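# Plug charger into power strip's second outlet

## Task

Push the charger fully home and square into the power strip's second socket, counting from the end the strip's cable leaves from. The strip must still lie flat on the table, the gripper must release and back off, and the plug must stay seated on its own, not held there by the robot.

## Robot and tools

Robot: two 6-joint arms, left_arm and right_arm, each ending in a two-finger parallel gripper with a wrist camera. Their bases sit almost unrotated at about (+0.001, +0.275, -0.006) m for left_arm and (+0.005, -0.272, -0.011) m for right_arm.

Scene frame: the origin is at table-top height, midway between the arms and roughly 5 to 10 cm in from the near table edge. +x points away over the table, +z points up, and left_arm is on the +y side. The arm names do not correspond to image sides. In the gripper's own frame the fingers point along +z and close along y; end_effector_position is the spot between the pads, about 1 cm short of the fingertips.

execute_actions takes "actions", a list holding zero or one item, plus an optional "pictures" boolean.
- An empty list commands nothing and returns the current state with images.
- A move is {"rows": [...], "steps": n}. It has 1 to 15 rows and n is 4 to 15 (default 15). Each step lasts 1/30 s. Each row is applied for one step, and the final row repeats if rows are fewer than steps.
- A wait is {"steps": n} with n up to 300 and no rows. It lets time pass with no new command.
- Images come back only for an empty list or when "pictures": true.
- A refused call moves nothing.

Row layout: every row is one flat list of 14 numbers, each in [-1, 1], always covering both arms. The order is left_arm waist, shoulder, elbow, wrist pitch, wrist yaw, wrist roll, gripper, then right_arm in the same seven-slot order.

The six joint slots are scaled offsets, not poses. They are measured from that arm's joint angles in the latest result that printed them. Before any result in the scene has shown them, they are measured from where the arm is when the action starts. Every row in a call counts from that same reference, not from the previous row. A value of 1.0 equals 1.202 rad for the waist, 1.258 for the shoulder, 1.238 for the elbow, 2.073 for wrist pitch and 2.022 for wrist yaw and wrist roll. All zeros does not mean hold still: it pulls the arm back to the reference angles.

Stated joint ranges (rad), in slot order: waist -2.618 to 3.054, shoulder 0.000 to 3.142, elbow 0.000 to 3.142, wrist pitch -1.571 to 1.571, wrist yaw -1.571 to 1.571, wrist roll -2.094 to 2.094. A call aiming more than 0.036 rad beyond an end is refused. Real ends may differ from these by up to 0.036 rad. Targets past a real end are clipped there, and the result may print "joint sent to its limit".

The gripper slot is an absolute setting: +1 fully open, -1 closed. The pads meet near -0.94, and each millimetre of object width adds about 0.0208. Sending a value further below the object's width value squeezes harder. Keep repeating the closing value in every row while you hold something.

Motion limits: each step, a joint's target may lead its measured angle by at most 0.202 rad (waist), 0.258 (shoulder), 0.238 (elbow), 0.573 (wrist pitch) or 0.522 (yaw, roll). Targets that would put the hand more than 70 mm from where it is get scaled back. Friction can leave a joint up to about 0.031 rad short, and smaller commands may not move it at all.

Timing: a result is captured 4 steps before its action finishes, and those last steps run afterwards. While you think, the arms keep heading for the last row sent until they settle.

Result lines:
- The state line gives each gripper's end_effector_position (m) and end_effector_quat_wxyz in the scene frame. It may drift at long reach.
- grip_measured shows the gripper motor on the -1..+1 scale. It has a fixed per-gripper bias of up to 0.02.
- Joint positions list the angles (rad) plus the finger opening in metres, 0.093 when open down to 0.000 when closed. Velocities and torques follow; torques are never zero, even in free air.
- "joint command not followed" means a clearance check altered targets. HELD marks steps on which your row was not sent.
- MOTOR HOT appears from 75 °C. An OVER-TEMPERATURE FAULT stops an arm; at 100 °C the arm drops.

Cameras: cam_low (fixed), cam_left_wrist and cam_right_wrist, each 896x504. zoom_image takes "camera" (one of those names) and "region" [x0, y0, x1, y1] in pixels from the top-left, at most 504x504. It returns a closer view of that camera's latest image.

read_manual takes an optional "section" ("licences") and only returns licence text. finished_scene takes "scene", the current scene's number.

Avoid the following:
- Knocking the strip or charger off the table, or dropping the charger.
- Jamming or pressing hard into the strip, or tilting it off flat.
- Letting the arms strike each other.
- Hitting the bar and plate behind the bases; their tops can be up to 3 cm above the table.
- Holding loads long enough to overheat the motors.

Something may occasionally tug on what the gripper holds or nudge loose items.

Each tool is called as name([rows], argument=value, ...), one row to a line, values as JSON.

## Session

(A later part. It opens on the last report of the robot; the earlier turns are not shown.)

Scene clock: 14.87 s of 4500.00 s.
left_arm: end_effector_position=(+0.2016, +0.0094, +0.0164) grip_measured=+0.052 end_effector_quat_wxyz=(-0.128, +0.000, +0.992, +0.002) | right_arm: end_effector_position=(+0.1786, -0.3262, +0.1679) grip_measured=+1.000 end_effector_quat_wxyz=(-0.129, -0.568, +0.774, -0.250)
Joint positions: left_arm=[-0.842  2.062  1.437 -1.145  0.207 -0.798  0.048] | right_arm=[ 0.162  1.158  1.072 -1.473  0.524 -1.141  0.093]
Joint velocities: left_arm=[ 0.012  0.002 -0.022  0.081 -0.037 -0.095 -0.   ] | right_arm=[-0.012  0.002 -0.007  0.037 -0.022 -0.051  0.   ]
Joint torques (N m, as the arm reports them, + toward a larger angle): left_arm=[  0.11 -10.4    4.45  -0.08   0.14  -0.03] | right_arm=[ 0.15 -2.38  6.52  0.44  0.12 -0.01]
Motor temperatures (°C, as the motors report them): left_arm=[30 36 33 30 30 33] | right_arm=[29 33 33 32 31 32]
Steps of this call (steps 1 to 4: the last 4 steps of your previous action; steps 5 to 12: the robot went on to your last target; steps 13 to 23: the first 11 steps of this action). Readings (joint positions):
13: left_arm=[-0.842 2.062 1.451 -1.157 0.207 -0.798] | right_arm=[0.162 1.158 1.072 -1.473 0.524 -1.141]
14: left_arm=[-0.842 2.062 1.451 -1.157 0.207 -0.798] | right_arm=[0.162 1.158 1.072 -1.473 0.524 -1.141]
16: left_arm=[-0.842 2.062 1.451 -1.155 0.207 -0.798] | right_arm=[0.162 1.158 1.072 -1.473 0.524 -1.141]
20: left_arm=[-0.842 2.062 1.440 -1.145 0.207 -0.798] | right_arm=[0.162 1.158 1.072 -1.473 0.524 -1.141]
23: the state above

execute_actions([
  {"rows": [[0,0,0,0.003,0,0,0.0,0,0,0,0,0,0,1],[0,0,0,0.003,0,0,-0.04,0,0,0,0,0,0,1],[0,0,0,0.003,0,0,-0.08,0,0,0,0,0,0,1],[0,0,0,0.003,0,0,-0.12,0,0,0,0,0,0,1],[0,0,0,0.003,0,0,-0.16,0,0,0,0,0,0,1],[0,0,0,0.003,0,0,-0.2,0,0,0,0,0,0,1],[0,0,0,0.003,0,0,-0.25,0,0,0,0,0,0,1],[0,0,0,0.003,0,0,-0.3,0,0,0,0,0,0,1],[0,0,0,0.003,0,0,-0.35,0,0,0,0,0,0,1],[0,0,0,0.003,0,0,-0.4,0,0,0,0,0,0,1],[0,0,0,0.003,0,0,-0.45,0,0,0,0,0,0,1]], "steps": 15},
])

execute_actions([
  {"steps": 8},
], pictures=true)

Scene clock: 15.50 s of 4500.00 s.
left_arm: end_effector_position=(+0.2020, +0.0090, +0.0163) grip_measured=-0.274 end_effector_quat_wxyz=(-0.127, +0.000, +0.992, +0.001) | right_arm: end_effector_position=(+0.1786, -0.3262, +0.1679) grip_measured=+1.000 end_effector_quat_wxyz=(-0.129, -0.568, +0.774, -0.250)
Joint positions: left_arm=[-0.842  2.062  1.437 -1.142  0.207 -0.798  0.032] | right_arm=[ 0.162  1.158  1.072 -1.473  0.524 -1.141  0.093]
Joint velocities: left_arm=[-0.017  0.017  0.002  0.007  0.007  0.007 -0.   ] | right_arm=[-0.007 -0.017  0.007 -0.007 -0.037 -0.051  0.   ]
Joint torques (N m, as the arm reports them, + toward a larger angle): left_arm=[  0.17 -10.56   6.49  -0.12   0.15  -0.03] | right_arm=[ 0.13 -2.32  6.51  0.44  0.13 -0.01]
Motor temperatures (°C, as the motors report them): left_arm=[30 36 33 30 30 33] | right_arm=[29 33 33 32 31 32]
Steps of this call (steps 1 to 4: the last 4 steps of your previous action; steps 5 to 8: the robot went on to your last target; steps 9 to 19: the first 11 steps of this action). Readings (joint positions):
9: left_arm=[-0.842 2.062 1.437 -1.142 0.207 -0.798] | right_arm=[0.162 1.158 1.072 -1.473 0.524 -1.141]
10: left_arm=[-0.842 2.062 1.437 -1.142 0.207 -0.798] | right_arm=[0.162 1.158 1.072 -1.473 0.524 -1.141]
12: left_arm=[-0.842 2.062 1.437 -1.142 0.207 -0.798] | right_arm=[0.162 1.158 1.072 -1.473 0.524 -1.141]
16: left_arm=[-0.842 2.062 1.437 -1.142 0.207 -0.798] | right_arm=[0.162 1.158 1.072 -1.473 0.524 -1.141]
19: the state above

Scene clock: 15.77 s of 4500.00 s.
left_arm: end_effector_position=(+0.2020, +0.0090, +0.0163) grip_measured=-0.274 end_effector_quat_wxyz=(-0.127, +0.000, +0.992, +0.001) | right_arm: end_effector_position=(+0.1786, -0.3262, +0.1679) grip_measured=+1.000 end_effector_quat_wxyz=(-0.129, -0.568, +0.774, -0.250)
Joint positions: left_arm=[-0.842  2.062  1.437 -1.142  0.207 -0.798  0.032] | right_arm=[ 0.162  1.158  1.072 -1.473  0.524 -1.141  0.093]
Joint velocities: left_arm=[-0.002 -0.002 -0.002 -0.022 -0.051 -0.066  0.   ] | right_arm=[ 0.002 -0.007 -0.027 -0.066  0.051  0.051  0.   ]
Joint torques (N m, as the arm reports them, + toward a larger angle): left_arm=[  0.16 -10.49   6.45  -0.12   0.14  -0.03] | right_arm=[ 0.13 -2.35  6.53  0.44  0.12 -0.01]
Motor temperatures (°C, as the motors report them): left_arm=[30 36 33 30 30 33] | right_arm=[29 33 33 32 31 32]
Kept back: nothing.
Steps of this call (steps 1 to 4: the last 4 steps of your previous action; steps 5 to 8: the robot went on to your last target). Readings (joint positions):
1: left_arm=[-0.842 2.062 1.437 -1.142 0.207 -0.798] | right_arm=[0.162 1.158 1.072 -1.473 0.524 -1.141]
2: left_arm=[-0.842 2.062 1.437 -1.142 0.207 -0.798] | right_arm=[0.162 1.158 1.072 -1.473 0.524 -1.141]
4: left_arm=[-0.842 2.062 1.437 -1.142 0.207 -0.798] | right_arm=[0.162 1.158 1.072 -1.473 0.524 -1.141]
8: the state above
camera_calibration (this result's frames):
cam_left_wrist: T_world_to_cam=[[0.00216851, -0.999995, 0.00245984, 0.00329999], [-0.768524, -0.0000926929, 0.639821, 0.184327], [-0.639818, -0.0032779, -0.76852, 0.227276], [0, 0, 0, 1]] pos_world=[0.287068, 0.00406205, 0.0567214]

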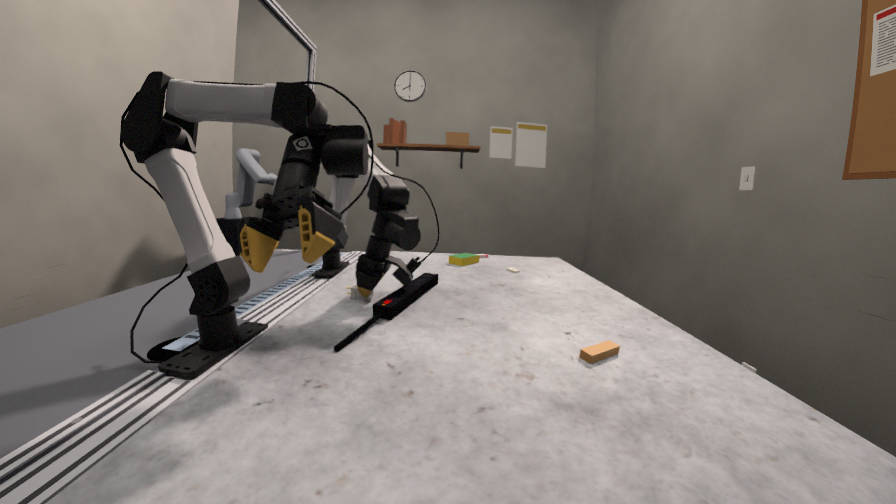

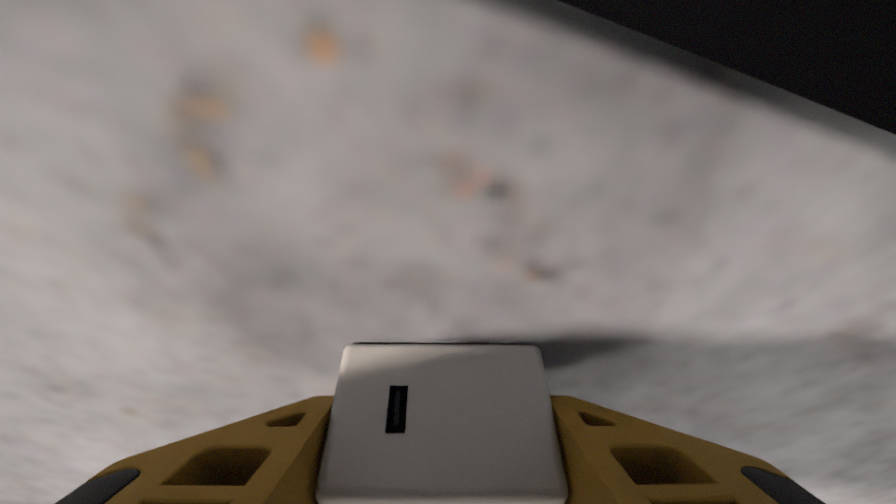

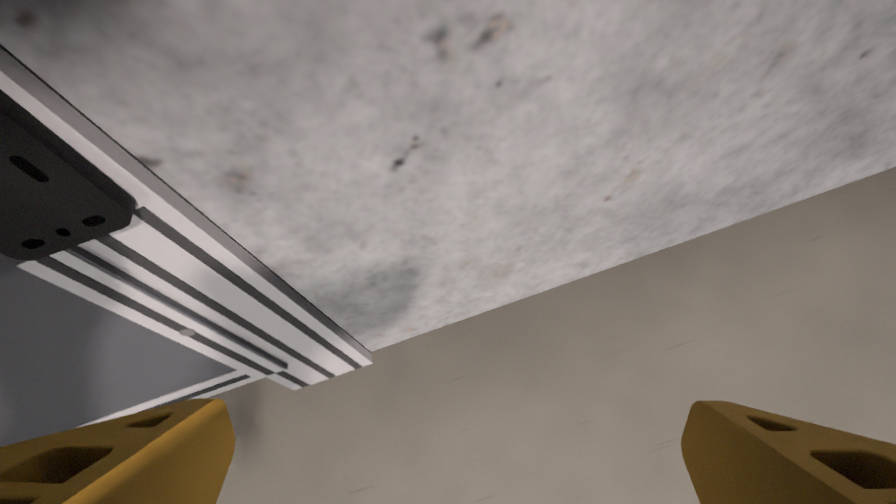

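execute_actions([
  {"rows": [[0,-0.02,0,0,0,0,-0.45,-0.008,0,0,0,-0.02,-0.008,1],[0,-0.03,0,0,0,0,-0.45,-0.018,0,0,0,-0.045,-0.018,1],[0,-0.043,0,0,0,0,-0.45,-0.03,0,0,0,-0.075,-0.029,1],[0,-0.058,0,0,0,0,-0.45,-0.042,0,0,0,-0.105,-0.04,1],[0,-0.075,0,0,0,0,-0.45,-0.054,0,0,0,-0.135,-0.052,1],[0,-0.093,0,0,0,0,-0.45,-0.066,0,0,0,-0.165,-0.064,1],[0,-0.112,0,0,0,0,-0.45,-0.078,0,0,0,-0.195,-0.075,1],[0,-0.131,0,0,0,0,-0.45,-0.09,0,0,0,-0.225,-0.087,1],[0,-0.15,0,0,0,0,-0.45,-0.102,0,0,0,-0.255,-0.098,1],[0,-0.17,0,0,0,0,-0.45,-0.114,0,0,0,-0.285,-0.11,1],[0,-0.19,0,0,0,0,-0.45,-0.126,0,0,0,-0.315,-0.121,1],[0,-0.21,0,0,0,0,-0.45,-0.138,0,0,0,-0.345,-0.133,1],[0,-0.23,0,0,0,0,-0.45,-0.15,0,0,0,-0.375,-0.144,1],[0,-0.25,0,0,0,0,-0.45,-0.162,0,0,0,-0.405,-0.155,1],[0,-0.27,0,0,0,0,-0.45,-0.172,0,0,0,-0.44,-0.166,1]], "steps": 15},
])

Scene clock: 20.23 s of 4500.00 s.
left_arm: end_effector_position=(+0.2086, -0.0000, +0.0709) grip_measured=-0.274 end_effector_quat_wxyz=(-0.068, +0.010, +0.996, -0.061) | right_arm: end_effector_position=(+0.1699, -0.2839, +0.1446) grip_measured=+1.000 end_effector_quat_wxyz=(-0.043, -0.605, +0.792, -0.076)
Joint positions: left_arm=[-0.842  1.891  1.437 -1.141  0.207 -0.798  0.032] | right_arm=[ 0.047  1.158  1.072 -1.473  0.127 -1.291  0.093]
Joint velocities: left_arm=[ 0.007 -0.823 -0.007 -0.037 -0.022 -0.051 -0.   ] | right_arm=[-0.393  0.002 -0.007  0.007 -1.604 -0.549  0.   ]
Joint torques (N m, as the arm reports them, + toward a larger angle): left_arm=[  0.31 -10.92   7.07   0.26   0.18  -0.07] | right_arm=[-0.71 -2.3   6.46  0.43 -0.09 -0.06]
Motor temperatures (°C, as the motors report them): left_arm=[30 37 34 30 30 33] | right_arm=[29 33 34 32 31 32]
Steps of this call (steps 1 to 15: the robot went on to your last target; steps 16 to 90: nothing new was sent; then 1.10 s passed at rest; steps 91 to 101: the first 11 steps of this action). Readings (joint positions):
91: left_arm=[-0.842 2.062 1.437 -1.142 0.207 -0.798] | right_arm=[0.162 1.158 1.072 -1.473 0.520 -1.142]
92: left_arm=[-0.842 2.061 1.437 -1.142 0.207 -0.798] | right_arm=[0.160 1.158 1.072 -1.473 0.508 -1.147]
94: left_arm=[-0.842 2.050 1.437 -1.142 0.207 -0.798] | right_arm=[0.146 1.158 1.072 -1.473 0.455 -1.166]
98: left_arm=[-0.842 1.974 1.437 -1.141 0.207 -0.798] | right_arm=[0.090 1.158 1.072 -1.473 0.285 -1.231]
101: the state above

execute_actions([
  {"rows": [[-0.006,-0.148,-0.01,0.02,-0.012,0.008,-0.45,-0.088,0,0,0,-0.273,-0.103,1],[-0.012,-0.163,-0.025,0.045,-0.026,0.016,-0.45,-0.099,0,0,0,-0.302,-0.114,1],[-0.018,-0.177,-0.045,0.075,-0.04,0.025,-0.45,-0.111,0,0,0,-0.332,-0.125,1],[-0.024,-0.192,-0.068,0.108,-0.055,0.034,-0.45,-0.122,0,0,0,-0.361,-0.136,1],[-0.03,-0.206,-0.092,0.141,-0.07,0.043,-0.45,-0.134,0,0,0,-0.39,-0.147,1],[-0.036,-0.22,-0.117,0.174,-0.085,0.052,-0.45,-0.145,0,0,0,-0.42,-0.158,1],[-0.042,-0.235,-0.143,0.207,-0.1,0.061,-0.45,-0.156,0,0,0,-0.449,-0.169,1],[-0.048,-0.249,-0.169,0.24,-0.116,0.07,-0.45,-0.168,0,0,0,-0.478,-0.18,1],[-0.054,-0.264,-0.195,0.273,-0.131,0.079,-0.45,-0.179,0,0,0,-0.507,-0.191,1],[-0.06,-0.278,-0.221,0.306,-0.146,0.088,-0.45,-0.191,0,0,0,-0.537,-0.202,1],[-0.066,-0.293,-0.247,0.339,-0.162,0.097,-0.45,-0.202,0,0,0,-0.566,-0.213,1],[-0.072,-0.307,-0.273,0.372,-0.177,0.106,-0.45,-0.214,0,0,0,-0.595,-0.225,1],[-0.078,-0.322,-0.3,0.405,-0.192,0.115,-0.45,-0.225,0,0,0,-0.625,-0.236,1],[-0.084,-0.336,-0.326,0.437,-0.208,0.124,-0.45,-0.237,0,0,0,-0.654,-0.247,1],[-0.09,-0.35,-0.353,0.468,-0.2235,0.1325,-0.45,-0.248,0,0,0,-0.683,-0.258,1]], "steps": 15},
])

Scene clock: 21.20 s of 4500.00 s.
left_arm: end_effector_position=(+0.2408, -0.0207, +0.1294) grip_measured=-0.274 end_effector_quat_wxyz=(+0.181, +0.100, +0.964, -0.167) | right_arm: end_effector_position=(+0.1881, -0.1784, +0.1873) grip_measured=+1.000 end_effector_quat_wxyz=(+0.293, -0.619, +0.698, +0.209)
Joint positions: left_arm=[-0.901  1.574  1.202 -0.719  0.007 -0.679  0.032] | right_arm=[-0.16   1.158  1.072 -1.473 -0.779 -1.63   0.093]
Joint velocities: left_arm=[-0.212 -0.53  -0.935  1.736 -0.755  0.432  0.001] | right_arm=[-0.388  0.022 -0.002 -0.066 -1.634 -0.549  0.   ]
Joint torques (N m, as the arm reports them, + toward a larger angle): left_arm=[-0.1  -8.97  7.04  1.51 -0.01  0.04] | right_arm=[-0.75 -2.28  6.49  0.39 -0.67 -0.08]
Motor temperatures (°C, as the motors report them): left_arm=[30 37 34 30 30 33] | right_arm=[29 33 34 32 31 32]
Steps of this call (steps 1 to 4: the last 4 steps of your previous action; steps 5 to 18: the robot went on to your last target; steps 19 to 29: the first 11 steps of this action). Readings (joint positions):
19: left_arm=[-0.842 1.722 1.437 -1.140 0.205 -0.797] | right_arm=[-0.033 1.158 1.072 -1.473 -0.359 -1.471]
20: left_arm=[-0.843 1.720 1.434 -1.131 0.198 -0.793] | right_arm=[-0.041 1.158 1.072 -1.473 -0.379 -1.479]
22: left_arm=[-0.849 1.702 1.407 -1.074 0.171 -0.778] | right_arm=[-0.064 1.158 1.072 -1.473 -0.442 -1.503]
26: left_arm=[-0.878 1.630 1.297 -0.891 0.085 -0.727] | right_arm=[-0.119 1.158 1.072 -1.473 -0.621 -1.570]
29: the state above

execute_actions([
  {"rows": [[-0.047,-0.094,-0.186,0.295,-0.14,0.083,-0.45,-0.076,0.02,-0.01,0.012,-0.235,-0.09,1],[-0.053,-0.088,-0.21,0.326,-0.155,0.092,-0.45,-0.076,0.045,-0.022,0.028,-0.235,-0.09,1],[-0.059,-0.08,-0.233,0.357,-0.17,0.101,-0.45,-0.076,0.075,-0.037,0.048,-0.235,-0.09,1],[-0.065,-0.072,-0.256,0.388,-0.185,0.11,-0.45,-0.076,0.11,-0.055,0.071,-0.235,-0.09,1],[-0.071,-0.064,-0.279,0.419,-0.2,0.119,-0.45,-0.076,0.145,-0.072,0.094,-0.235,-0.09,1],[-0.077,-0.056,-0.303,0.45,-0.215,0.128,-0.45,-0.076,0.18,-0.09,0.117,-0.235,-0.09,1],[-0.084,-0.048,-0.326,0.481,-0.23,0.137,-0.45,-0.076,0.215,-0.107,0.14,-0.235,-0.09,1],[-0.09,-0.04,-0.349,0.513,-0.245,0.146,-0.45,-0.076,0.25,-0.125,0.163,-0.235,-0.09,1],[-0.096,-0.032,-0.372,0.544,-0.26,0.155,-0.45,-0.076,0.285,-0.142,0.186,-0.235,-0.09,1],[-0.102,-0.024,-0.396,0.575,-0.275,0.164,-0.45,-0.076,0.32,-0.16,0.209,-0.235,-0.09,1],[-0.108,-0.015,-0.419,0.606,-0.29,0.173,-0.45,-0.076,0.355,-0.177,0.232,-0.235,-0.09,1],[-0.114,-0.006,-0.442,0.637,-0.305,0.182,-0.45,-0.076,0.385,-0.193,0.253,-0.235,-0.09,1],[-0.12,0.003,-0.465,0.668,-0.32,0.191,-0.45,-0.076,0.41,-0.207,0.272,-0.235,-0.09,1],[-0.126,0.012,-0.489,0.699,-0.335,0.2,-0.45,-0.076,0.43,-0.218,0.287,-0.235,-0.09,1],[-0.132,0.021,-0.512,0.73,-0.348,0.209,-0.45,-0.076,0.445,-0.225,0.297,-0.235,-0.09,1]], "steps": 15},
])

execute_actions([
  {"steps": 30},
], pictures=true)

Scene clock: 22.47 s of 4500.00 s.
left_arm: end_effector_position=(+0.2901, -0.0369, +0.1390) grip_measured=-0.274 end_effector_quat_wxyz=(+0.512, +0.137, +0.832, -0.166) | right_arm: end_effector_position=(+0.2520, -0.1671, +0.1505) grip_measured=+1.000 end_effector_quat_wxyz=(+0.450, -0.525, +0.628, +0.356)
Joint positions: left_arm=[-1.011  1.525  0.749  0.262 -0.448 -0.408  0.032] | right_arm=[-0.237  1.517  0.908 -1.18  -1.258 -1.808  0.093]
Joint velocities: left_arm=[-0.217  0.359 -0.867  1.707 -0.755  0.505  0.   ] | right_arm=[ 0.002  1.326 -0.681  1.282  0.037 -0.095  0.   ]
Joint torques (N m, as the arm reports them, + toward a larger angle): left_arm=[-0.46 -6.23  6.78  2.34 -0.19  0.06] | right_arm=[-0.93 -4.41  4.76 -0.07 -0.78 -0.08]
Motor temperatures (°C, as the motors report them): left_arm=[30 37 34 30 30 33] | right_arm=[29 33 34 32 31 32]
Steps of this call (steps 1 to 4: the last 4 steps of your previous action; steps 5 to 27: the robot went on to your last target; steps 28 to 38: the first 11 steps of this action). Readings (joint positions):
28: left_arm=[-0.943 1.473 1.013 -0.192 -0.236 -0.536] | right_arm=[-0.237 1.158 1.072 -1.472 -1.245 -1.807]
29: left_arm=[-0.946 1.473 1.000 -0.167 -0.247 -0.530] | right_arm=[-0.237 1.161 1.071 -1.468 -1.246 -1.807]
31: left_arm=[-0.956 1.473 0.955 -0.092 -0.279 -0.511] | right_arm=[-0.237 1.192 1.059 -1.440 -1.252 -1.807]
35: left_arm=[-0.988 1.489 0.837 0.095 -0.369 -0.457] | right_arm=[-0.237 1.366 0.981 -1.308 -1.258 -1.808]
38: the state above

Scene clock: 23.47 s of 4500.00 s.
left_arm: end_effector_position=(+0.2964, -0.0167, +0.1487) grip_measured=-0.274 end_effector_quat_wxyz=(+0.630, +0.092, +0.760, -0.132) | right_arm: end_effector_position=(+0.2658, -0.1742, +0.0818) grip_measured=+1.000 end_effector_quat_wxyz=(+0.449, -0.527, +0.628, +0.354)
Joint positions: left_arm=[-1.052  1.599  0.577  0.762 -0.683 -0.266  0.032] | right_arm=[-0.237  1.711  0.8   -0.874 -1.252 -1.808  0.093]
Joint velocities: left_arm=[ 0.017  0.007  0.017 -0.022 -0.066  0.007 -0.001] | right_arm=[-0.002 -0.007  0.027 -0.007  0.022 -0.066  0.   ]
Joint torques (N m, as the arm reports them, + toward a larger angle): left_arm=[-0.45 -6.55  6.4   2.48 -0.12  0.07] | right_arm=[-0.93 -5.38  4.5   0.16 -0.84 -0.07]
Motor temperatures (°C, as the motors report them): left_arm=[30 37 34 30 30 33] | right_arm=[29 33 34 32 31 32]
Kept back: nothing.
Steps of this call (steps 1 to 4: the last 4 steps of your previous action; steps 5 to 30: the robot went on to your last target). Readings (joint positions):
1: left_arm=[-1.018 1.537 0.719 0.320 -0.475 -0.391] | right_arm=[-0.237 1.562 0.884 -1.137 -1.257 -1.808]
2: left_arm=[-1.025 1.550 0.690 0.379 -0.503 -0.374] | right_arm=[-0.237 1.603 0.863 -1.094 -1.257 -1.808]
4: left_arm=[-1.039 1.574 0.631 0.499 -0.560 -0.339] | right_arm=[-0.237 1.670 0.826 -1.018 -1.256 -1.808]
8: left_arm=[-1.052 1.599 0.577 0.633 -0.632 -0.295] | right_arm=[-0.237 1.711 0.800 -0.935 -1.252 -1.808]
30: the state above
camera_calibration (this result's frames):
cam_left_wrist: T_world_to_cam=[[-0.309613, -0.946837, 0.0874001, 0.0577366], [-0.569774, 0.111153, -0.81425, 0.331318], [0.761248, -0.301901, -0.573897, -0.0599263], [0, 0, 0, 1]] pos_world=[0.252271, -0.000251578, 0.230338]
cam_right_wrist: T_world_to_cam=[[0.981958, -0.188157, 0.0188621, -0.295695], [-0.12069, -0.700382, -0.703491, 0.00594384], [0.145577, 0.688522, -0.710454, 0.219155], [0, 0, 0, 1]] pos_world=[0.259173, -0.202367, 0.165458]

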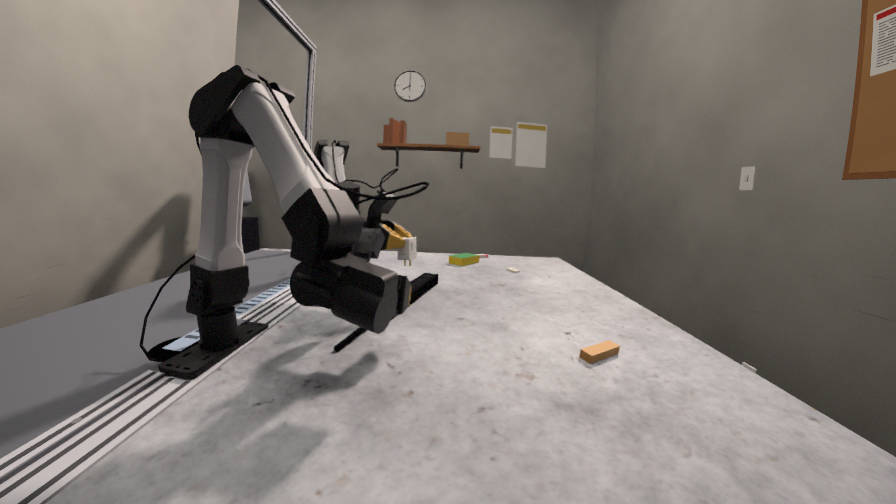

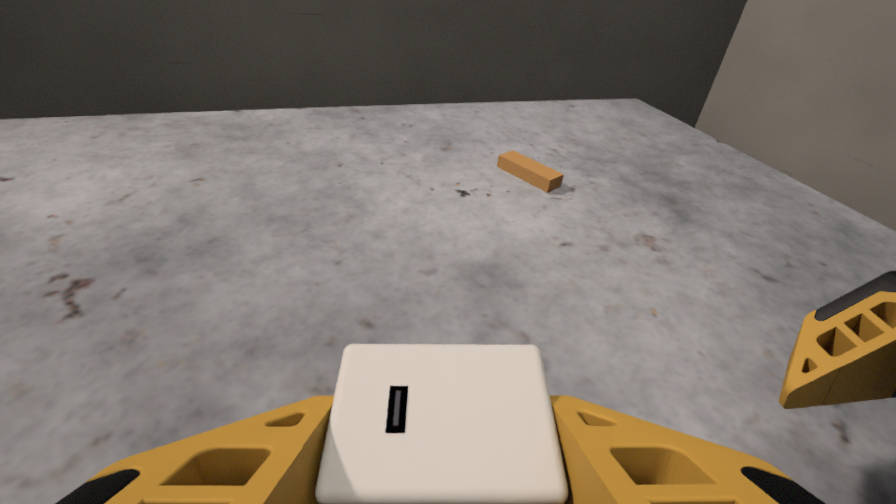

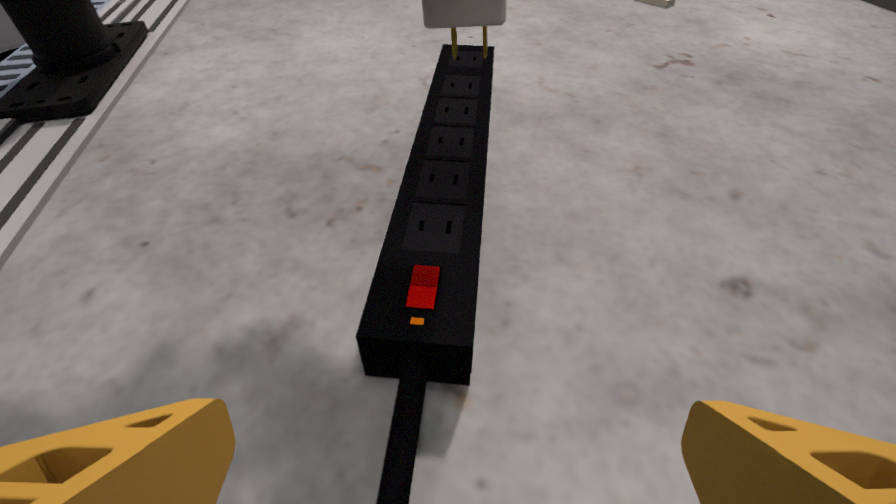

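execute_actions([
  {"rows": [[-0.004,0.015,0,0.012,-0.004,0.003,-0.45,0,0.012,-0.01,0.008,0,0,1],[-0.005,0.025,0,0.015,-0.005,0.004,-0.45,0,0.019,-0.012,0.012,0,0,1],[-0.006,0.036,0,0.018,-0.006,0.004,-0.45,0,0.026,-0.015,0.017,0,0,1],[-0.007,0.048,0,0.021,-0.007,0.005,-0.45,0,0.034,-0.017,0.022,0,0,1],[-0.008,0.06,0,0.024,-0.007,0.005,-0.45,0,0.042,-0.02,0.027,0,0,1],[-0.009,0.072,0,0.027,-0.008,0.006,-0.45,0,0.05,-0.022,0.032,0,0,1],[-0.01,0.084,0,0.03,-0.009,0.006,-0.45,0,0.058,-0.025,0.037,0,0,1],[-0.011,0.096,0,0.033,-0.009,0.007,-0.45,0,0.066,-0.027,0.042,0,0,1],[-0.012,0.108,0,0.037,-0.01,0.007,-0.45,0,0.074,-0.03,0.047,0,0,1],[-0.013,0.12,0,0.04,-0.011,0.008,-0.45,0,0.081,-0.032,0.052,0,0,1],[-0.014,0.131,0,0.043,-0.012,0.008,-0.45,0,0.088,-0.035,0.057,0,0,1],[-0.014,0.141,0,0.046,-0.012,0.009,-0.45,0,0.094,-0.037,0.062,0,0,1],[-0.014,0.15,0,0.049,-0.012,0.009,-0.45,0,0.099,-0.039,0.066,0,0,1],[-0.014,0.156,0,0.051,-0.012,0.009,-0.45,0,0.102,-0.04,0.068,0,0,1],[-0.014,0.16,0,0.052,-0.012,0.009,-0.45,0,0.103,-0.04,0.069,0,0,1]], "steps": 15},
])

execute_actions([
  {"steps": 25},
], pictures=true)

Scene clock: 24.60 s of 4500.00 s.
left_arm: end_effector_position=(+0.2989, -0.0200, +0.1054) grip_measured=-0.274 end_effector_quat_wxyz=(+0.608, +0.115, +0.780, -0.100) | right_arm: end_effector_position=(+0.2652, -0.1749, +0.0611) grip_measured=+1.000 end_effector_quat_wxyz=(+0.442, -0.519, +0.634, +0.365)
Joint positions: left_arm=[-1.055  1.73   0.577  0.797 -0.688 -0.261  0.032] | right_arm=[-0.237  1.786  0.778 -0.811 -1.253 -1.808  0.093]
Joint velocities: left_arm=[-0.042  0.452  0.007  0.095 -0.022  0.066 -0.001] | right_arm=[ 0.002  0.286 -0.11   0.256 -0.022  0.051  0.   ]
Joint torques (N m, as the arm reports them, + toward a larger angle): left_arm=[-0.93 -6.61  6.7   2.48 -0.17  0.08] | right_arm=[ 0.14 -4.79  3.54  0.1  -0.84 -0.04]
Motor temperatures (°C, as the motors report them): left_arm=[30 37 34 31 30 33] | right_arm=[29 33 34 32 31 32]
Steps of this call (steps 1 to 15: the robot went on to your last target; steps 16 to 23: nothing new was sent; steps 24 to 34: the first 11 steps of this action). Readings (joint positions):
24: left_arm=[-1.052 1.599 0.577 0.762 -0.683 -0.265] | right_arm=[-0.237 1.711 0.800 -0.874 -1.252 -1.808]
25: left_arm=[-1.052 1.601 0.577 0.763 -0.683 -0.265] | right_arm=[-0.237 1.711 0.800 -0.873 -1.252 -1.808]
27: left_arm=[-1.052 1.616 0.577 0.774 -0.684 -0.265] | right_arm=[-0.237 1.716 0.800 -0.867 -1.252 -1.808]
31: left_arm=[-1.052 1.679 0.577 0.788 -0.686 -0.263] | right_arm=[-0.237 1.752 0.791 -0.837 -1.253 -1.808]
34: the state above

Scene clock: 25.43 s of 4500.00 s.
left_arm: end_effector_position=(+0.2993, -0.0223, +0.0888) grip_measured=-0.274 end_effector_quat_wxyz=(+0.603, +0.122, +0.783, -0.091) | right_arm: end_effector_position=(+0.2672, -0.1759, +0.0497) grip_measured=+1.000 end_effector_quat_wxyz=(+0.445, -0.522, +0.632, +0.360)
Joint positions: left_arm=[-1.06   1.793  0.577  0.838 -0.692 -0.256  0.032] | right_arm=[-0.237  1.822  0.764 -0.748 -1.253 -1.808  0.093]
Joint velocities: left_arm=[-0.002 -0.027 -0.007 -0.051 -0.007 -0.037  0.   ] | right_arm=[-0.007 -0.007 -0.027 -0.022 -0.066  0.022  0.   ]
Joint torques (N m, as the arm reports them, + toward a larger angle): left_arm=[-0.5  -7.02  6.22  2.44 -0.21  0.05] | right_arm=[ 0.14 -4.87  3.33  0.13 -0.83 -0.03]
Motor temperatures (°C, as the motors report them): left_arm=[30 37 34 31 30 33] | right_arm=[29 33 34 32 31 32]
Kept back: nothing.
Steps of this call (steps 1 to 4: the last 4 steps of your previous action; steps 5 to 25: the robot went on to your last target). Readings (joint positions):
1: left_arm=[-1.057 1.744 0.577 0.801 -0.689 -0.260] | right_arm=[-0.237 1.796 0.774 -0.802 -1.253 -1.808]
2: left_arm=[-1.059 1.758 0.577 0.805 -0.689 -0.259] | right_arm=[-0.237 1.804 0.770 -0.793 -1.253 -1.808]
4: left_arm=[-1.060 1.781 0.577 0.813 -0.689 -0.258] | right_arm=[-0.237 1.817 0.765 -0.778 -1.253 -1.808]
8: left_arm=[-1.060 1.793 0.577 0.826 -0.692 -0.257] | right_arm=[-0.237 1.822 0.764 -0.761 -1.253 -1.808]
25: the state above
camera_calibration (this result's frames):
cam_left_wrist: T_world_to_cam=[[-0.305121, -0.952312, -0.00148792, 0.0650402], [-0.613377, 0.197721, -0.764641, 0.295416], [0.728471, -0.232395, -0.644455, -0.0804852], [0, 0, 0, 1]] pos_world=[0.259678, -0.0151757, 0.174115]
cam_right_wrist: T_world_to_cam=[[0.981953, -0.189118, -0.00161991, -0.29593], [-0.135236, -0.696146, -0.705048, -0.012996], [0.132209, 0.692543, -0.709158, 0.201544], [0, 0, 0, 1]] pos_world=[0.262186, -0.20459, 0.133284]

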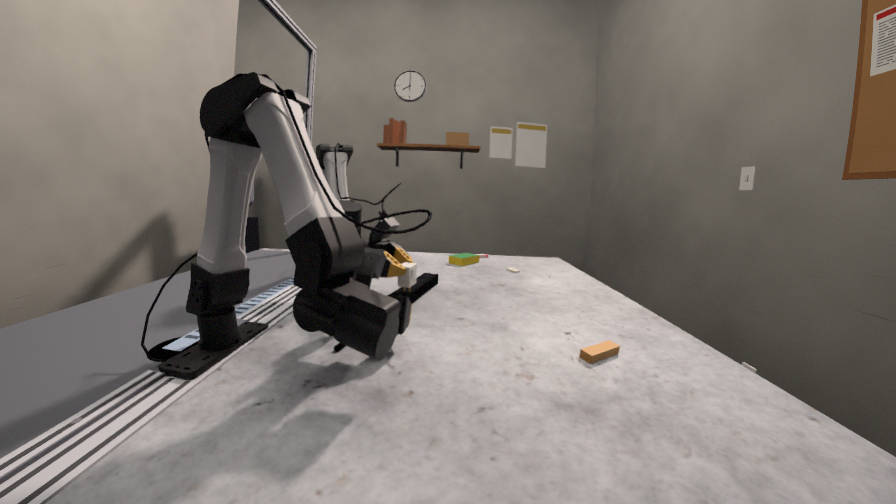

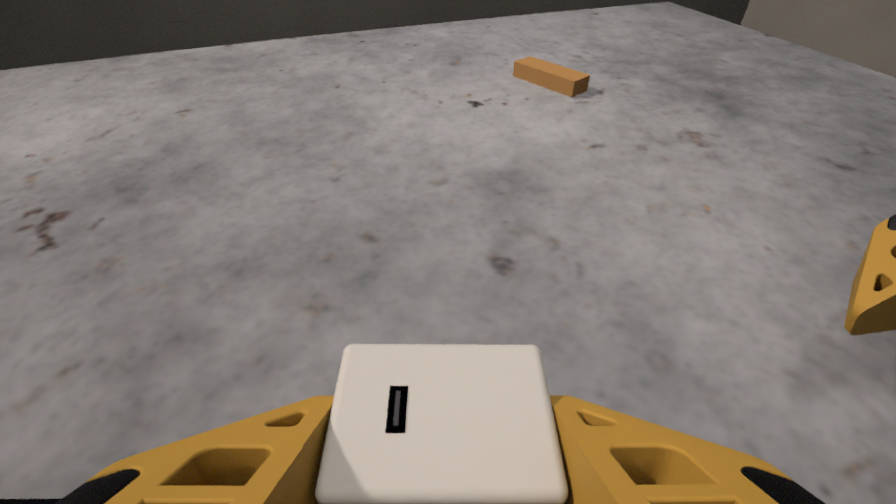

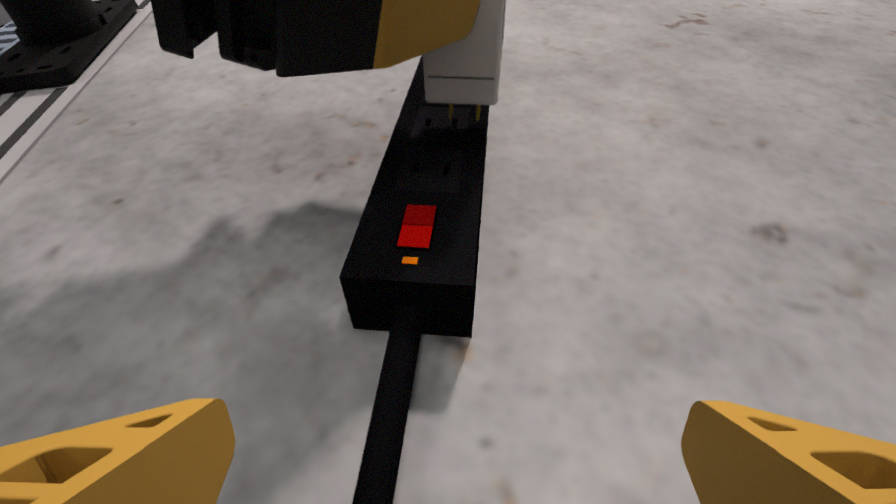

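zoom_image(camera="cam_right_wrist", region=[380, 50, 520, 200])

Region (380, 50, 520, 200) of cam_right_wrist's 896x504 image, scaled by 3.360, with more detail than that image has; it fills the left 470 columns of this view, and the rest is white.

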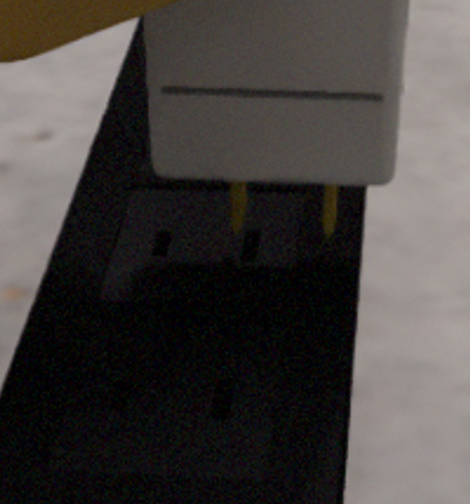

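execute_actions([
  {"rows": [[0,-0.015,0,0.008,0,0,-0.45,0,0,0,0,0,0,1],[-0.004,-0.021,-0.005,0.007,-0.003,-0.001,-0.45,0,0,0,0,0,0,1],[-0.008,-0.027,-0.01,0.006,-0.006,-0.003,-0.45,0,0,0,0,0,0,1],[-0.011,-0.032,-0.014,0.004,-0.008,-0.004,-0.45,0,0,0,0,0,0,1],[-0.014,-0.037,-0.018,0.002,-0.01,-0.005,-0.45,0,0,0,0,0,0,1],[-0.017,-0.041,-0.022,0,-0.012,-0.006,-0.45,0,0,0,0,0,0,1],[-0.02,-0.044,-0.025,-0.002,-0.014,-0.007,-0.45,0,0,0,0,0,0,1],[-0.023,-0.045,-0.028,-0.004,-0.016,-0.008,-0.45,0,0,0,0,0,0,1],[-0.026,-0.045,-0.031,-0.005,-0.017,-0.009,-0.45,0,0,0,0,0,0,1],[-0.0278,-0.045,-0.034,-0.006,-0.0183,-0.0099,-0.45,0,0,0,0,0,0,1],[-0.0278,-0.045,-0.036,-0.0068,-0.0183,-0.0099,-0.45,0,0,0,0,0,0,1]], "steps": 15},
])

execute_actions([
  {"steps": 20},
], pictures=true)

zoom_image(camera="cam_right_wrist", region=[380, 50, 520, 200])

Scene clock: 28.50 s of 4500.00 s.
left_arm: end_effector_position=(+0.2909, -0.0227, +0.0958) grip_measured=-0.274 end_effector_quat_wxyz=(+0.606, +0.122, +0.780, -0.098) | right_arm: end_effector_position=(+0.2672, -0.1759, +0.0497) grip_measured=+1.000 end_effector_quat_wxyz=(+0.445, -0.522, +0.632, +0.360)
Joint positions: left_arm=[-1.082  1.756  0.56   0.827 -0.707 -0.263  0.032] | right_arm=[-0.237  1.822  0.764 -0.748 -1.253 -1.808  0.093]
Joint velocities: left_arm=[-0.076 -0.017 -0.115  0.095  0.022 -0.066  0.001] | right_arm=[-0.012 -0.002  0.017 -0.007 -0.022 -0.022  0.   ]
Joint torques (N m, as the arm reports them, + toward a larger angle): left_arm=[-0.26 -9.06  4.29  2.14 -0.22 -0.14] | right_arm=[ 0.15 -6.33  4.39 -0.08 -0.82 -0.02]
Motor temperatures (°C, as the motors report them): left_arm=[30 37 34 32 30 33] | right_arm=[29 33 34 32 31 32]
Steps of this call (steps 1 to 15: the robot went on to your last target; steps 16 to 81: nothing new was sent; steps 82 to 92: the first 11 steps of this action). Readings (joint positions):
82: left_arm=[-1.060 1.793 0.577 0.838 -0.692 -0.256] | right_arm=[-0.237 1.822 0.764 -0.748 -1.253 -1.808]
83: left_arm=[-1.060 1.793 0.577 0.838 -0.692 -0.256] | right_arm=[-0.237 1.822 0.764 -0.748 -1.253 -1.808]
85: left_arm=[-1.060 1.788 0.577 0.834 -0.692 -0.256] | right_arm=[-0.237 1.822 0.764 -0.748 -1.253 -1.808]
89: left_arm=[-1.070 1.765 0.572 0.828 -0.700 -0.259] | right_arm=[-0.237 1.822 0.764 -0.748 -1.253 -1.808]
92: the state above

Scene clock: 29.17 s of 4500.00 s.
left_arm: end_effector_position=(+0.2886, -0.0191, +0.0899) grip_measured=-0.274 end_effector_quat_wxyz=(+0.600, +0.125, +0.785, -0.089) | right_arm: end_effector_position=(+0.2672, -0.1759, +0.0497) grip_measured=+1.000 end_effector_quat_wxyz=(+0.445, -0.522, +0.632, +0.360)
Joint positions: left_arm=[-1.086  1.756  0.55   0.812 -0.715 -0.267  0.032] | right_arm=[-0.237  1.822  0.764 -0.748 -1.253 -1.808  0.093]
Joint velocities: left_arm=[-0.007 -0.007 -0.007  0.007 -0.022 -0.007  0.   ] | right_arm=[ 0.002  0.002  0.022 -0.022 -0.081 -0.007  0.   ]
Joint torques (N m, as the arm reports them, + toward a larger angle): left_arm=[-0.36 -8.99  4.47  2.2  -0.23 -0.13] | right_arm=[ 0.13 -6.27  4.39 -0.08 -0.82 -0.02]
Motor temperatures (°C, as the motors report them): left_arm=[30 38 34 32 30 33] | right_arm=[29 33 34 32 31 32]
Kept back: nothing.
Steps of this call (steps 1 to 4: the last 4 steps of your previous action; steps 5 to 20: the robot went on to your last target). Readings (joint positions):
1: left_arm=[-1.085 1.756 0.556 0.825 -0.708 -0.264] | right_arm=[-0.237 1.822 0.764 -0.748 -1.253 -1.808]
2: left_arm=[-1.085 1.756 0.554 0.821 -0.709 -0.264] | right_arm=[-0.237 1.822 0.764 -0.748 -1.253 -1.808]
4: left_arm=[-1.086 1.756 0.550 0.815 -0.711 -0.266] | right_arm=[-0.237 1.822 0.764 -0.748 -1.253 -1.808]
8: left_arm=[-1.086 1.756 0.550 0.812 -0.713 -0.267] | right_arm=[-0.237 1.822 0.764 -0.748 -1.253 -1.808]
20: the state above
camera_calibration (this result's frames):
cam_left_wrist: T_world_to_cam=[[-0.306972, -0.951691, -0.00726721, 0.0658708], [-0.615962, 0.204491, -0.760772, 0.289636], [0.725506, -0.22906, -0.648978, -0.0699634], [0, 0, 0, 1]] pos_world=[0.249384, -0.0125649, 0.175421]
cam_right_wrist: T_world_to_cam=[[0.981957, -0.189103, -0.00123996, -0.295994], [-0.134966, -0.69622, -0.705027, -0.0130923], [0.132459, 0.692473, -0.70918, 0.201462], [0, 0, 0, 1]] pos_world=[0.262201, -0.204595, 0.133275]

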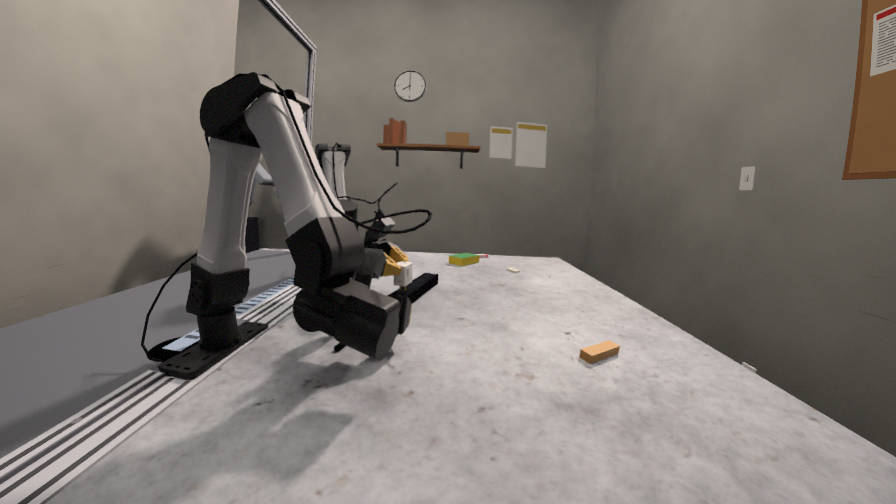

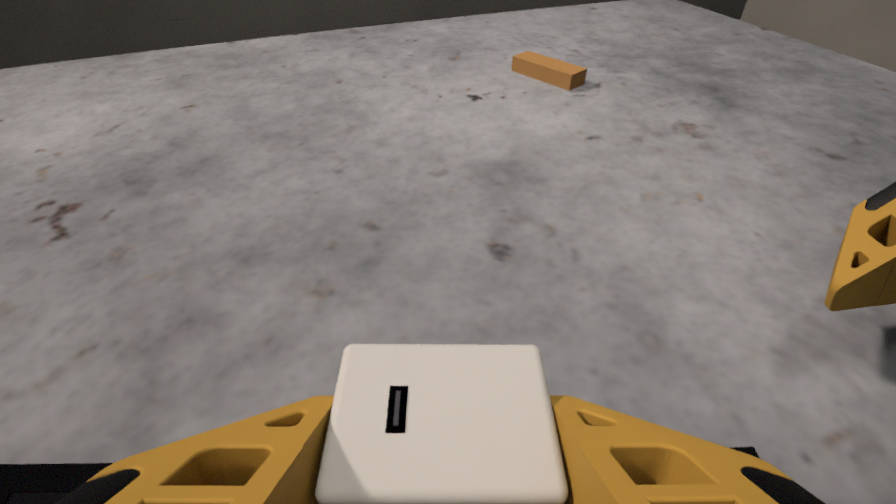

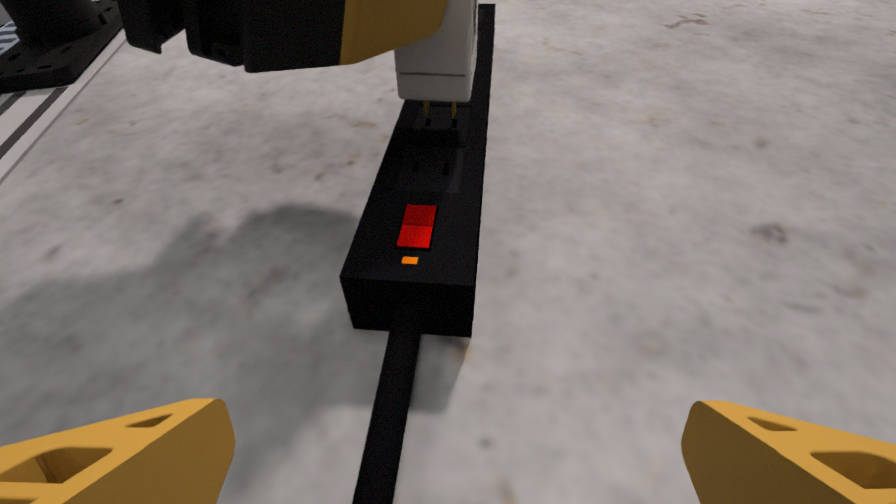

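Region (380, 50, 520, 200) of cam_right_wrist's 896x504 image, scaled by 3.360, with more detail than that image has; it fills the left 470 columns of this view, and the rest is white.

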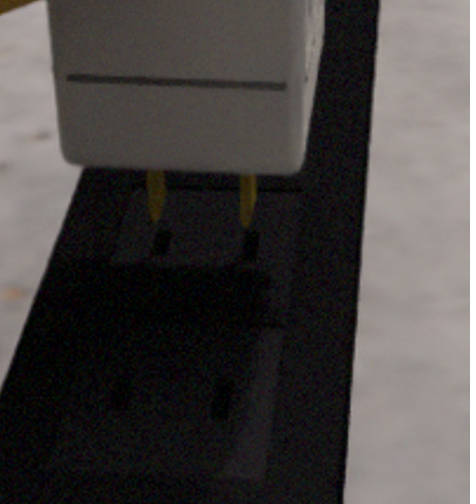

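zoom_image(camera="cam_right_wrist", region=[405, 90, 475, 140])

zoom_image(camera="cam_low", region=[370, 240, 450, 310])

Region (405, 90, 475, 140) of cam_right_wrist's 896x504 image, scaled by 7.200, with more detail than that image has; it fills the top 360 rows of this view, and the rest is white.

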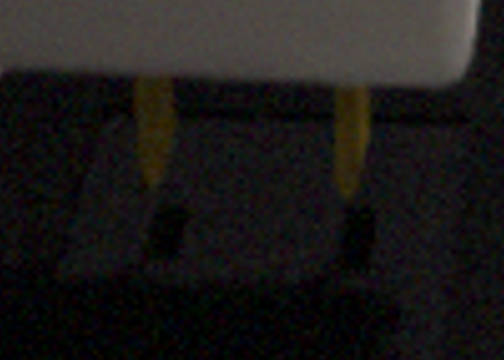

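Region (370, 240, 450, 310) of cam_low's 896x504 image, scaled by 6.300, with more detail than that image has; it fills the top 441 rows of this view, and the rest is white.

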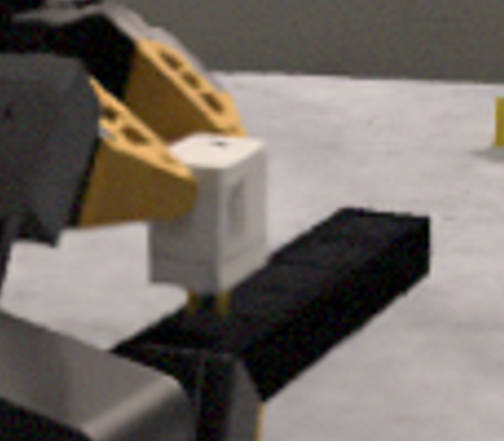

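execute_actions([
  {"rows": [[-0.006,0.008,-0.014,0.01,-0.007,-0.004,-0.45,0,0,0,0,0,0,1],[-0.006,0.012,-0.014,0.014,-0.007,-0.004,-0.45,0,0,0,0,0,0,1],[-0.006,0.014,-0.014,0.015,-0.007,-0.004,-0.45,0,0,0,0,0,0,1],[-0.006,0.016,-0.015,0.016,-0.007,-0.004,-0.45,0,0,0,0,0,0,1],[-0.006,0.018,-0.015,0.017,-0.007,-0.004,-0.45,0,0,0,0,0,0,1],[-0.006,0.02,-0.015,0.018,-0.007,-0.004,-0.45,0,0,0,0,0,0,1],[-0.006,0.022,-0.016,0.019,-0.007,-0.004,-0.45,0,0,0,0,0,0,1],[-0.006,0.024,-0.016,0.02,-0.007,-0.004,-0.45,0,0,0,0,0,0,1],[-0.006,0.025,-0.016,0.021,-0.007,-0.004,-0.45,0,0,0,0,0,0,1],[-0.006,0.026,-0.017,0.022,-0.007,-0.004,-0.45,0,0,0,0,0,0,1],[-0.006,0.027,-0.017,0.023,-0.007,-0.004,-0.45,0,0,0,0,0,0,1]], "steps": 15},
])

execute_actions([
  {"steps": 15},
], pictures=true)

zoom_image(camera="cam_right_wrist", region=[405, 90, 475, 140])

Scene clock: 34.93 s of 4500.00 s.
left_arm: end_effector_position=(+0.2890, -0.0192, +0.0845) grip_measured=-0.274 end_effector_quat_wxyz=(+0.599, +0.127, +0.786, -0.086) | right_arm: end_effector_position=(+0.2672, -0.1759, +0.0497) grip_measured=+1.000 end_effector_quat_wxyz=(+0.445, -0.522, +0.632, +0.360)
Joint positions: left_arm=[-1.086  1.775  0.55   0.823 -0.716 -0.267  0.032] | right_arm=[-0.237  1.822  0.764 -0.748 -1.253 -1.808  0.093]
Joint velocities: left_arm=[ 0.012  0.027 -0.002  0.051  0.007  0.051  0.   ] | right_arm=[-0.007 -0.022  0.012 -0.037 -0.037 -0.022  0.   ]
Joint torques (N m, as the arm reports them, + toward a larger angle): left_arm=[-0.43 -6.32  3.9   2.29 -0.22 -0.08] | right_arm=[ 0.15 -6.28  4.39 -0.08 -0.82 -0.03]
Motor temperatures (°C, as the motors report them): left_arm=[30 38 34 33 30 33] | right_arm=[29 34 34 32 31 32]
Steps of this call (steps 1 to 15: the robot went on to your last target; steps 16 to 90: nothing new was sent; then 2.40 s passed at rest; steps 91 to 101: the first 11 steps of this action). Readings (joint positions):
91: left_arm=[-1.086 1.756 0.550 0.812 -0.715 -0.267] | right_arm=[-0.237 1.822 0.764 -0.748 -1.253 -1.808]
92: left_arm=[-1.086 1.756 0.550 0.812 -0.715 -0.267] | right_arm=[-0.237 1.822 0.764 -0.748 -1.253 -1.808]
94: left_arm=[-1.086 1.756 0.550 0.812 -0.715 -0.267] | right_arm=[-0.237 1.822 0.764 -0.748 -1.253 -1.808]
98: left_arm=[-1.086 1.767 0.550 0.819 -0.715 -0.267] | right_arm=[-0.237 1.822 0.764 -0.748 -1.253 -1.808]
101: the state above

Scene clock: 35.43 s of 4500.00 s.
left_arm: end_effector_position=(+0.2892, -0.0195, +0.0849) grip_measured=-0.274 end_effector_quat_wxyz=(+0.599, +0.126, +0.786, -0.087) | right_arm: end_effector_position=(+0.2672, -0.1759, +0.0497) grip_measured=+1.000 end_effector_quat_wxyz=(+0.445, -0.522, +0.632, +0.360)
Joint positions: left_arm=[-1.086  1.777  0.55   0.828 -0.716 -0.267  0.032] | right_arm=[-0.237  1.822  0.764 -0.748 -1.253 -1.808  0.093]
Joint velocities: left_arm=[-0.007  0.002 -0.002  0.022  0.022 -0.051 -0.   ] | right_arm=[-0.002 -0.012  0.002  0.022 -0.037 -0.022  0.   ]
Joint torques (N m, as the arm reports them, + toward a larger angle): left_arm=[-0.35 -6.4   4.07  2.39 -0.21 -0.12] | right_arm=[ 0.14 -6.29  4.38 -0.09 -0.82 -0.03]
Motor temperatures (°C, as the motors report them): left_arm=[30 38 34 33 30 33] | right_arm=[29 34 34 32 31 32]
Kept back: nothing.
Steps of this call (steps 1 to 4: the last 4 steps of your previous action; steps 5 to 15: the robot went on to your last target). Readings (joint positions):
1: left_arm=[-1.086 1.776 0.550 0.825 -0.716 -0.267] | right_arm=[-0.237 1.822 0.764 -0.748 -1.253 -1.808]
2: left_arm=[-1.086 1.777 0.550 0.826 -0.716 -0.267] | right_arm=[-0.237 1.822 0.764 -0.748 -1.253 -1.808]
4: left_arm=[-1.086 1.777 0.550 0.826 -0.716 -0.267] | right_arm=[-0.237 1.822 0.764 -0.748 -1.253 -1.808]
8: left_arm=[-1.086 1.777 0.550 0.827 -0.716 -0.267] | right_arm=[-0.237 1.822 0.764 -0.748 -1.253 -1.808]
15: the state above
All arms were judged still, so your last target was given up. Only a new action makes them travel on or press farther. Fingers that are still opening or closing keep moving.
camera_calibration (this result's frames):
cam_left_wrist: T_world_to_cam=[[-0.305842, -0.952016, -0.0112039, 0.065635], [-0.617889, 0.207427, -0.758411, 0.286625], [0.724344, -0.225031, -0.65168, -0.0730732], [0, 0, 0, 1]] pos_world=[0.250106, -0.0134118, 0.170494]
cam_right_wrist: T_world_to_cam=[[0.981957, -0.189103, -0.00123996, -0.295994], [-0.134966, -0.69622, -0.705027, -0.0130923], [0.132459, 0.692473, -0.70918, 0.201462], [0, 0, 0, 1]] pos_world=[0.262201, -0.204595, 0.133275]

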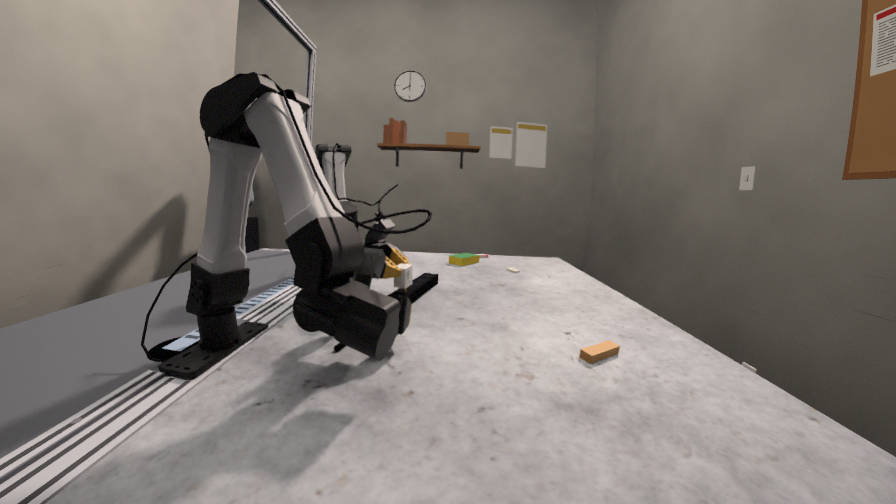

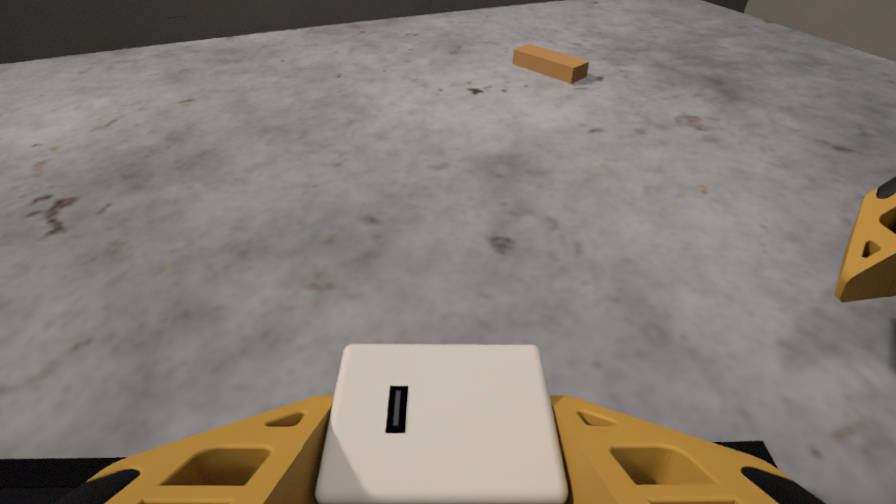

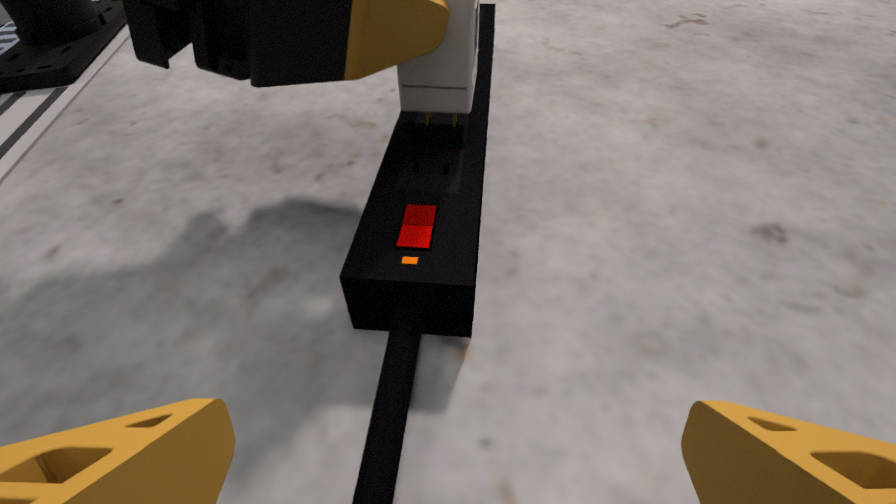

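Region (405, 90, 475, 140) of cam_right_wrist's 896x504 image, scaled by 7.200, with more detail than that image has; it fills the top 360 rows of this view, and the rest is white.

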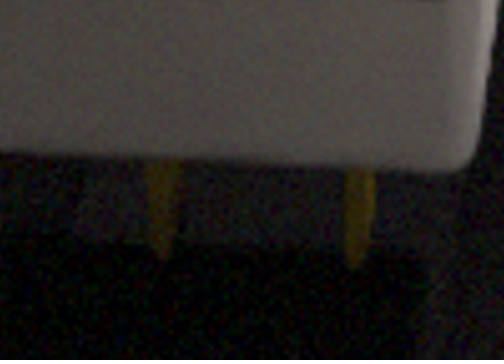

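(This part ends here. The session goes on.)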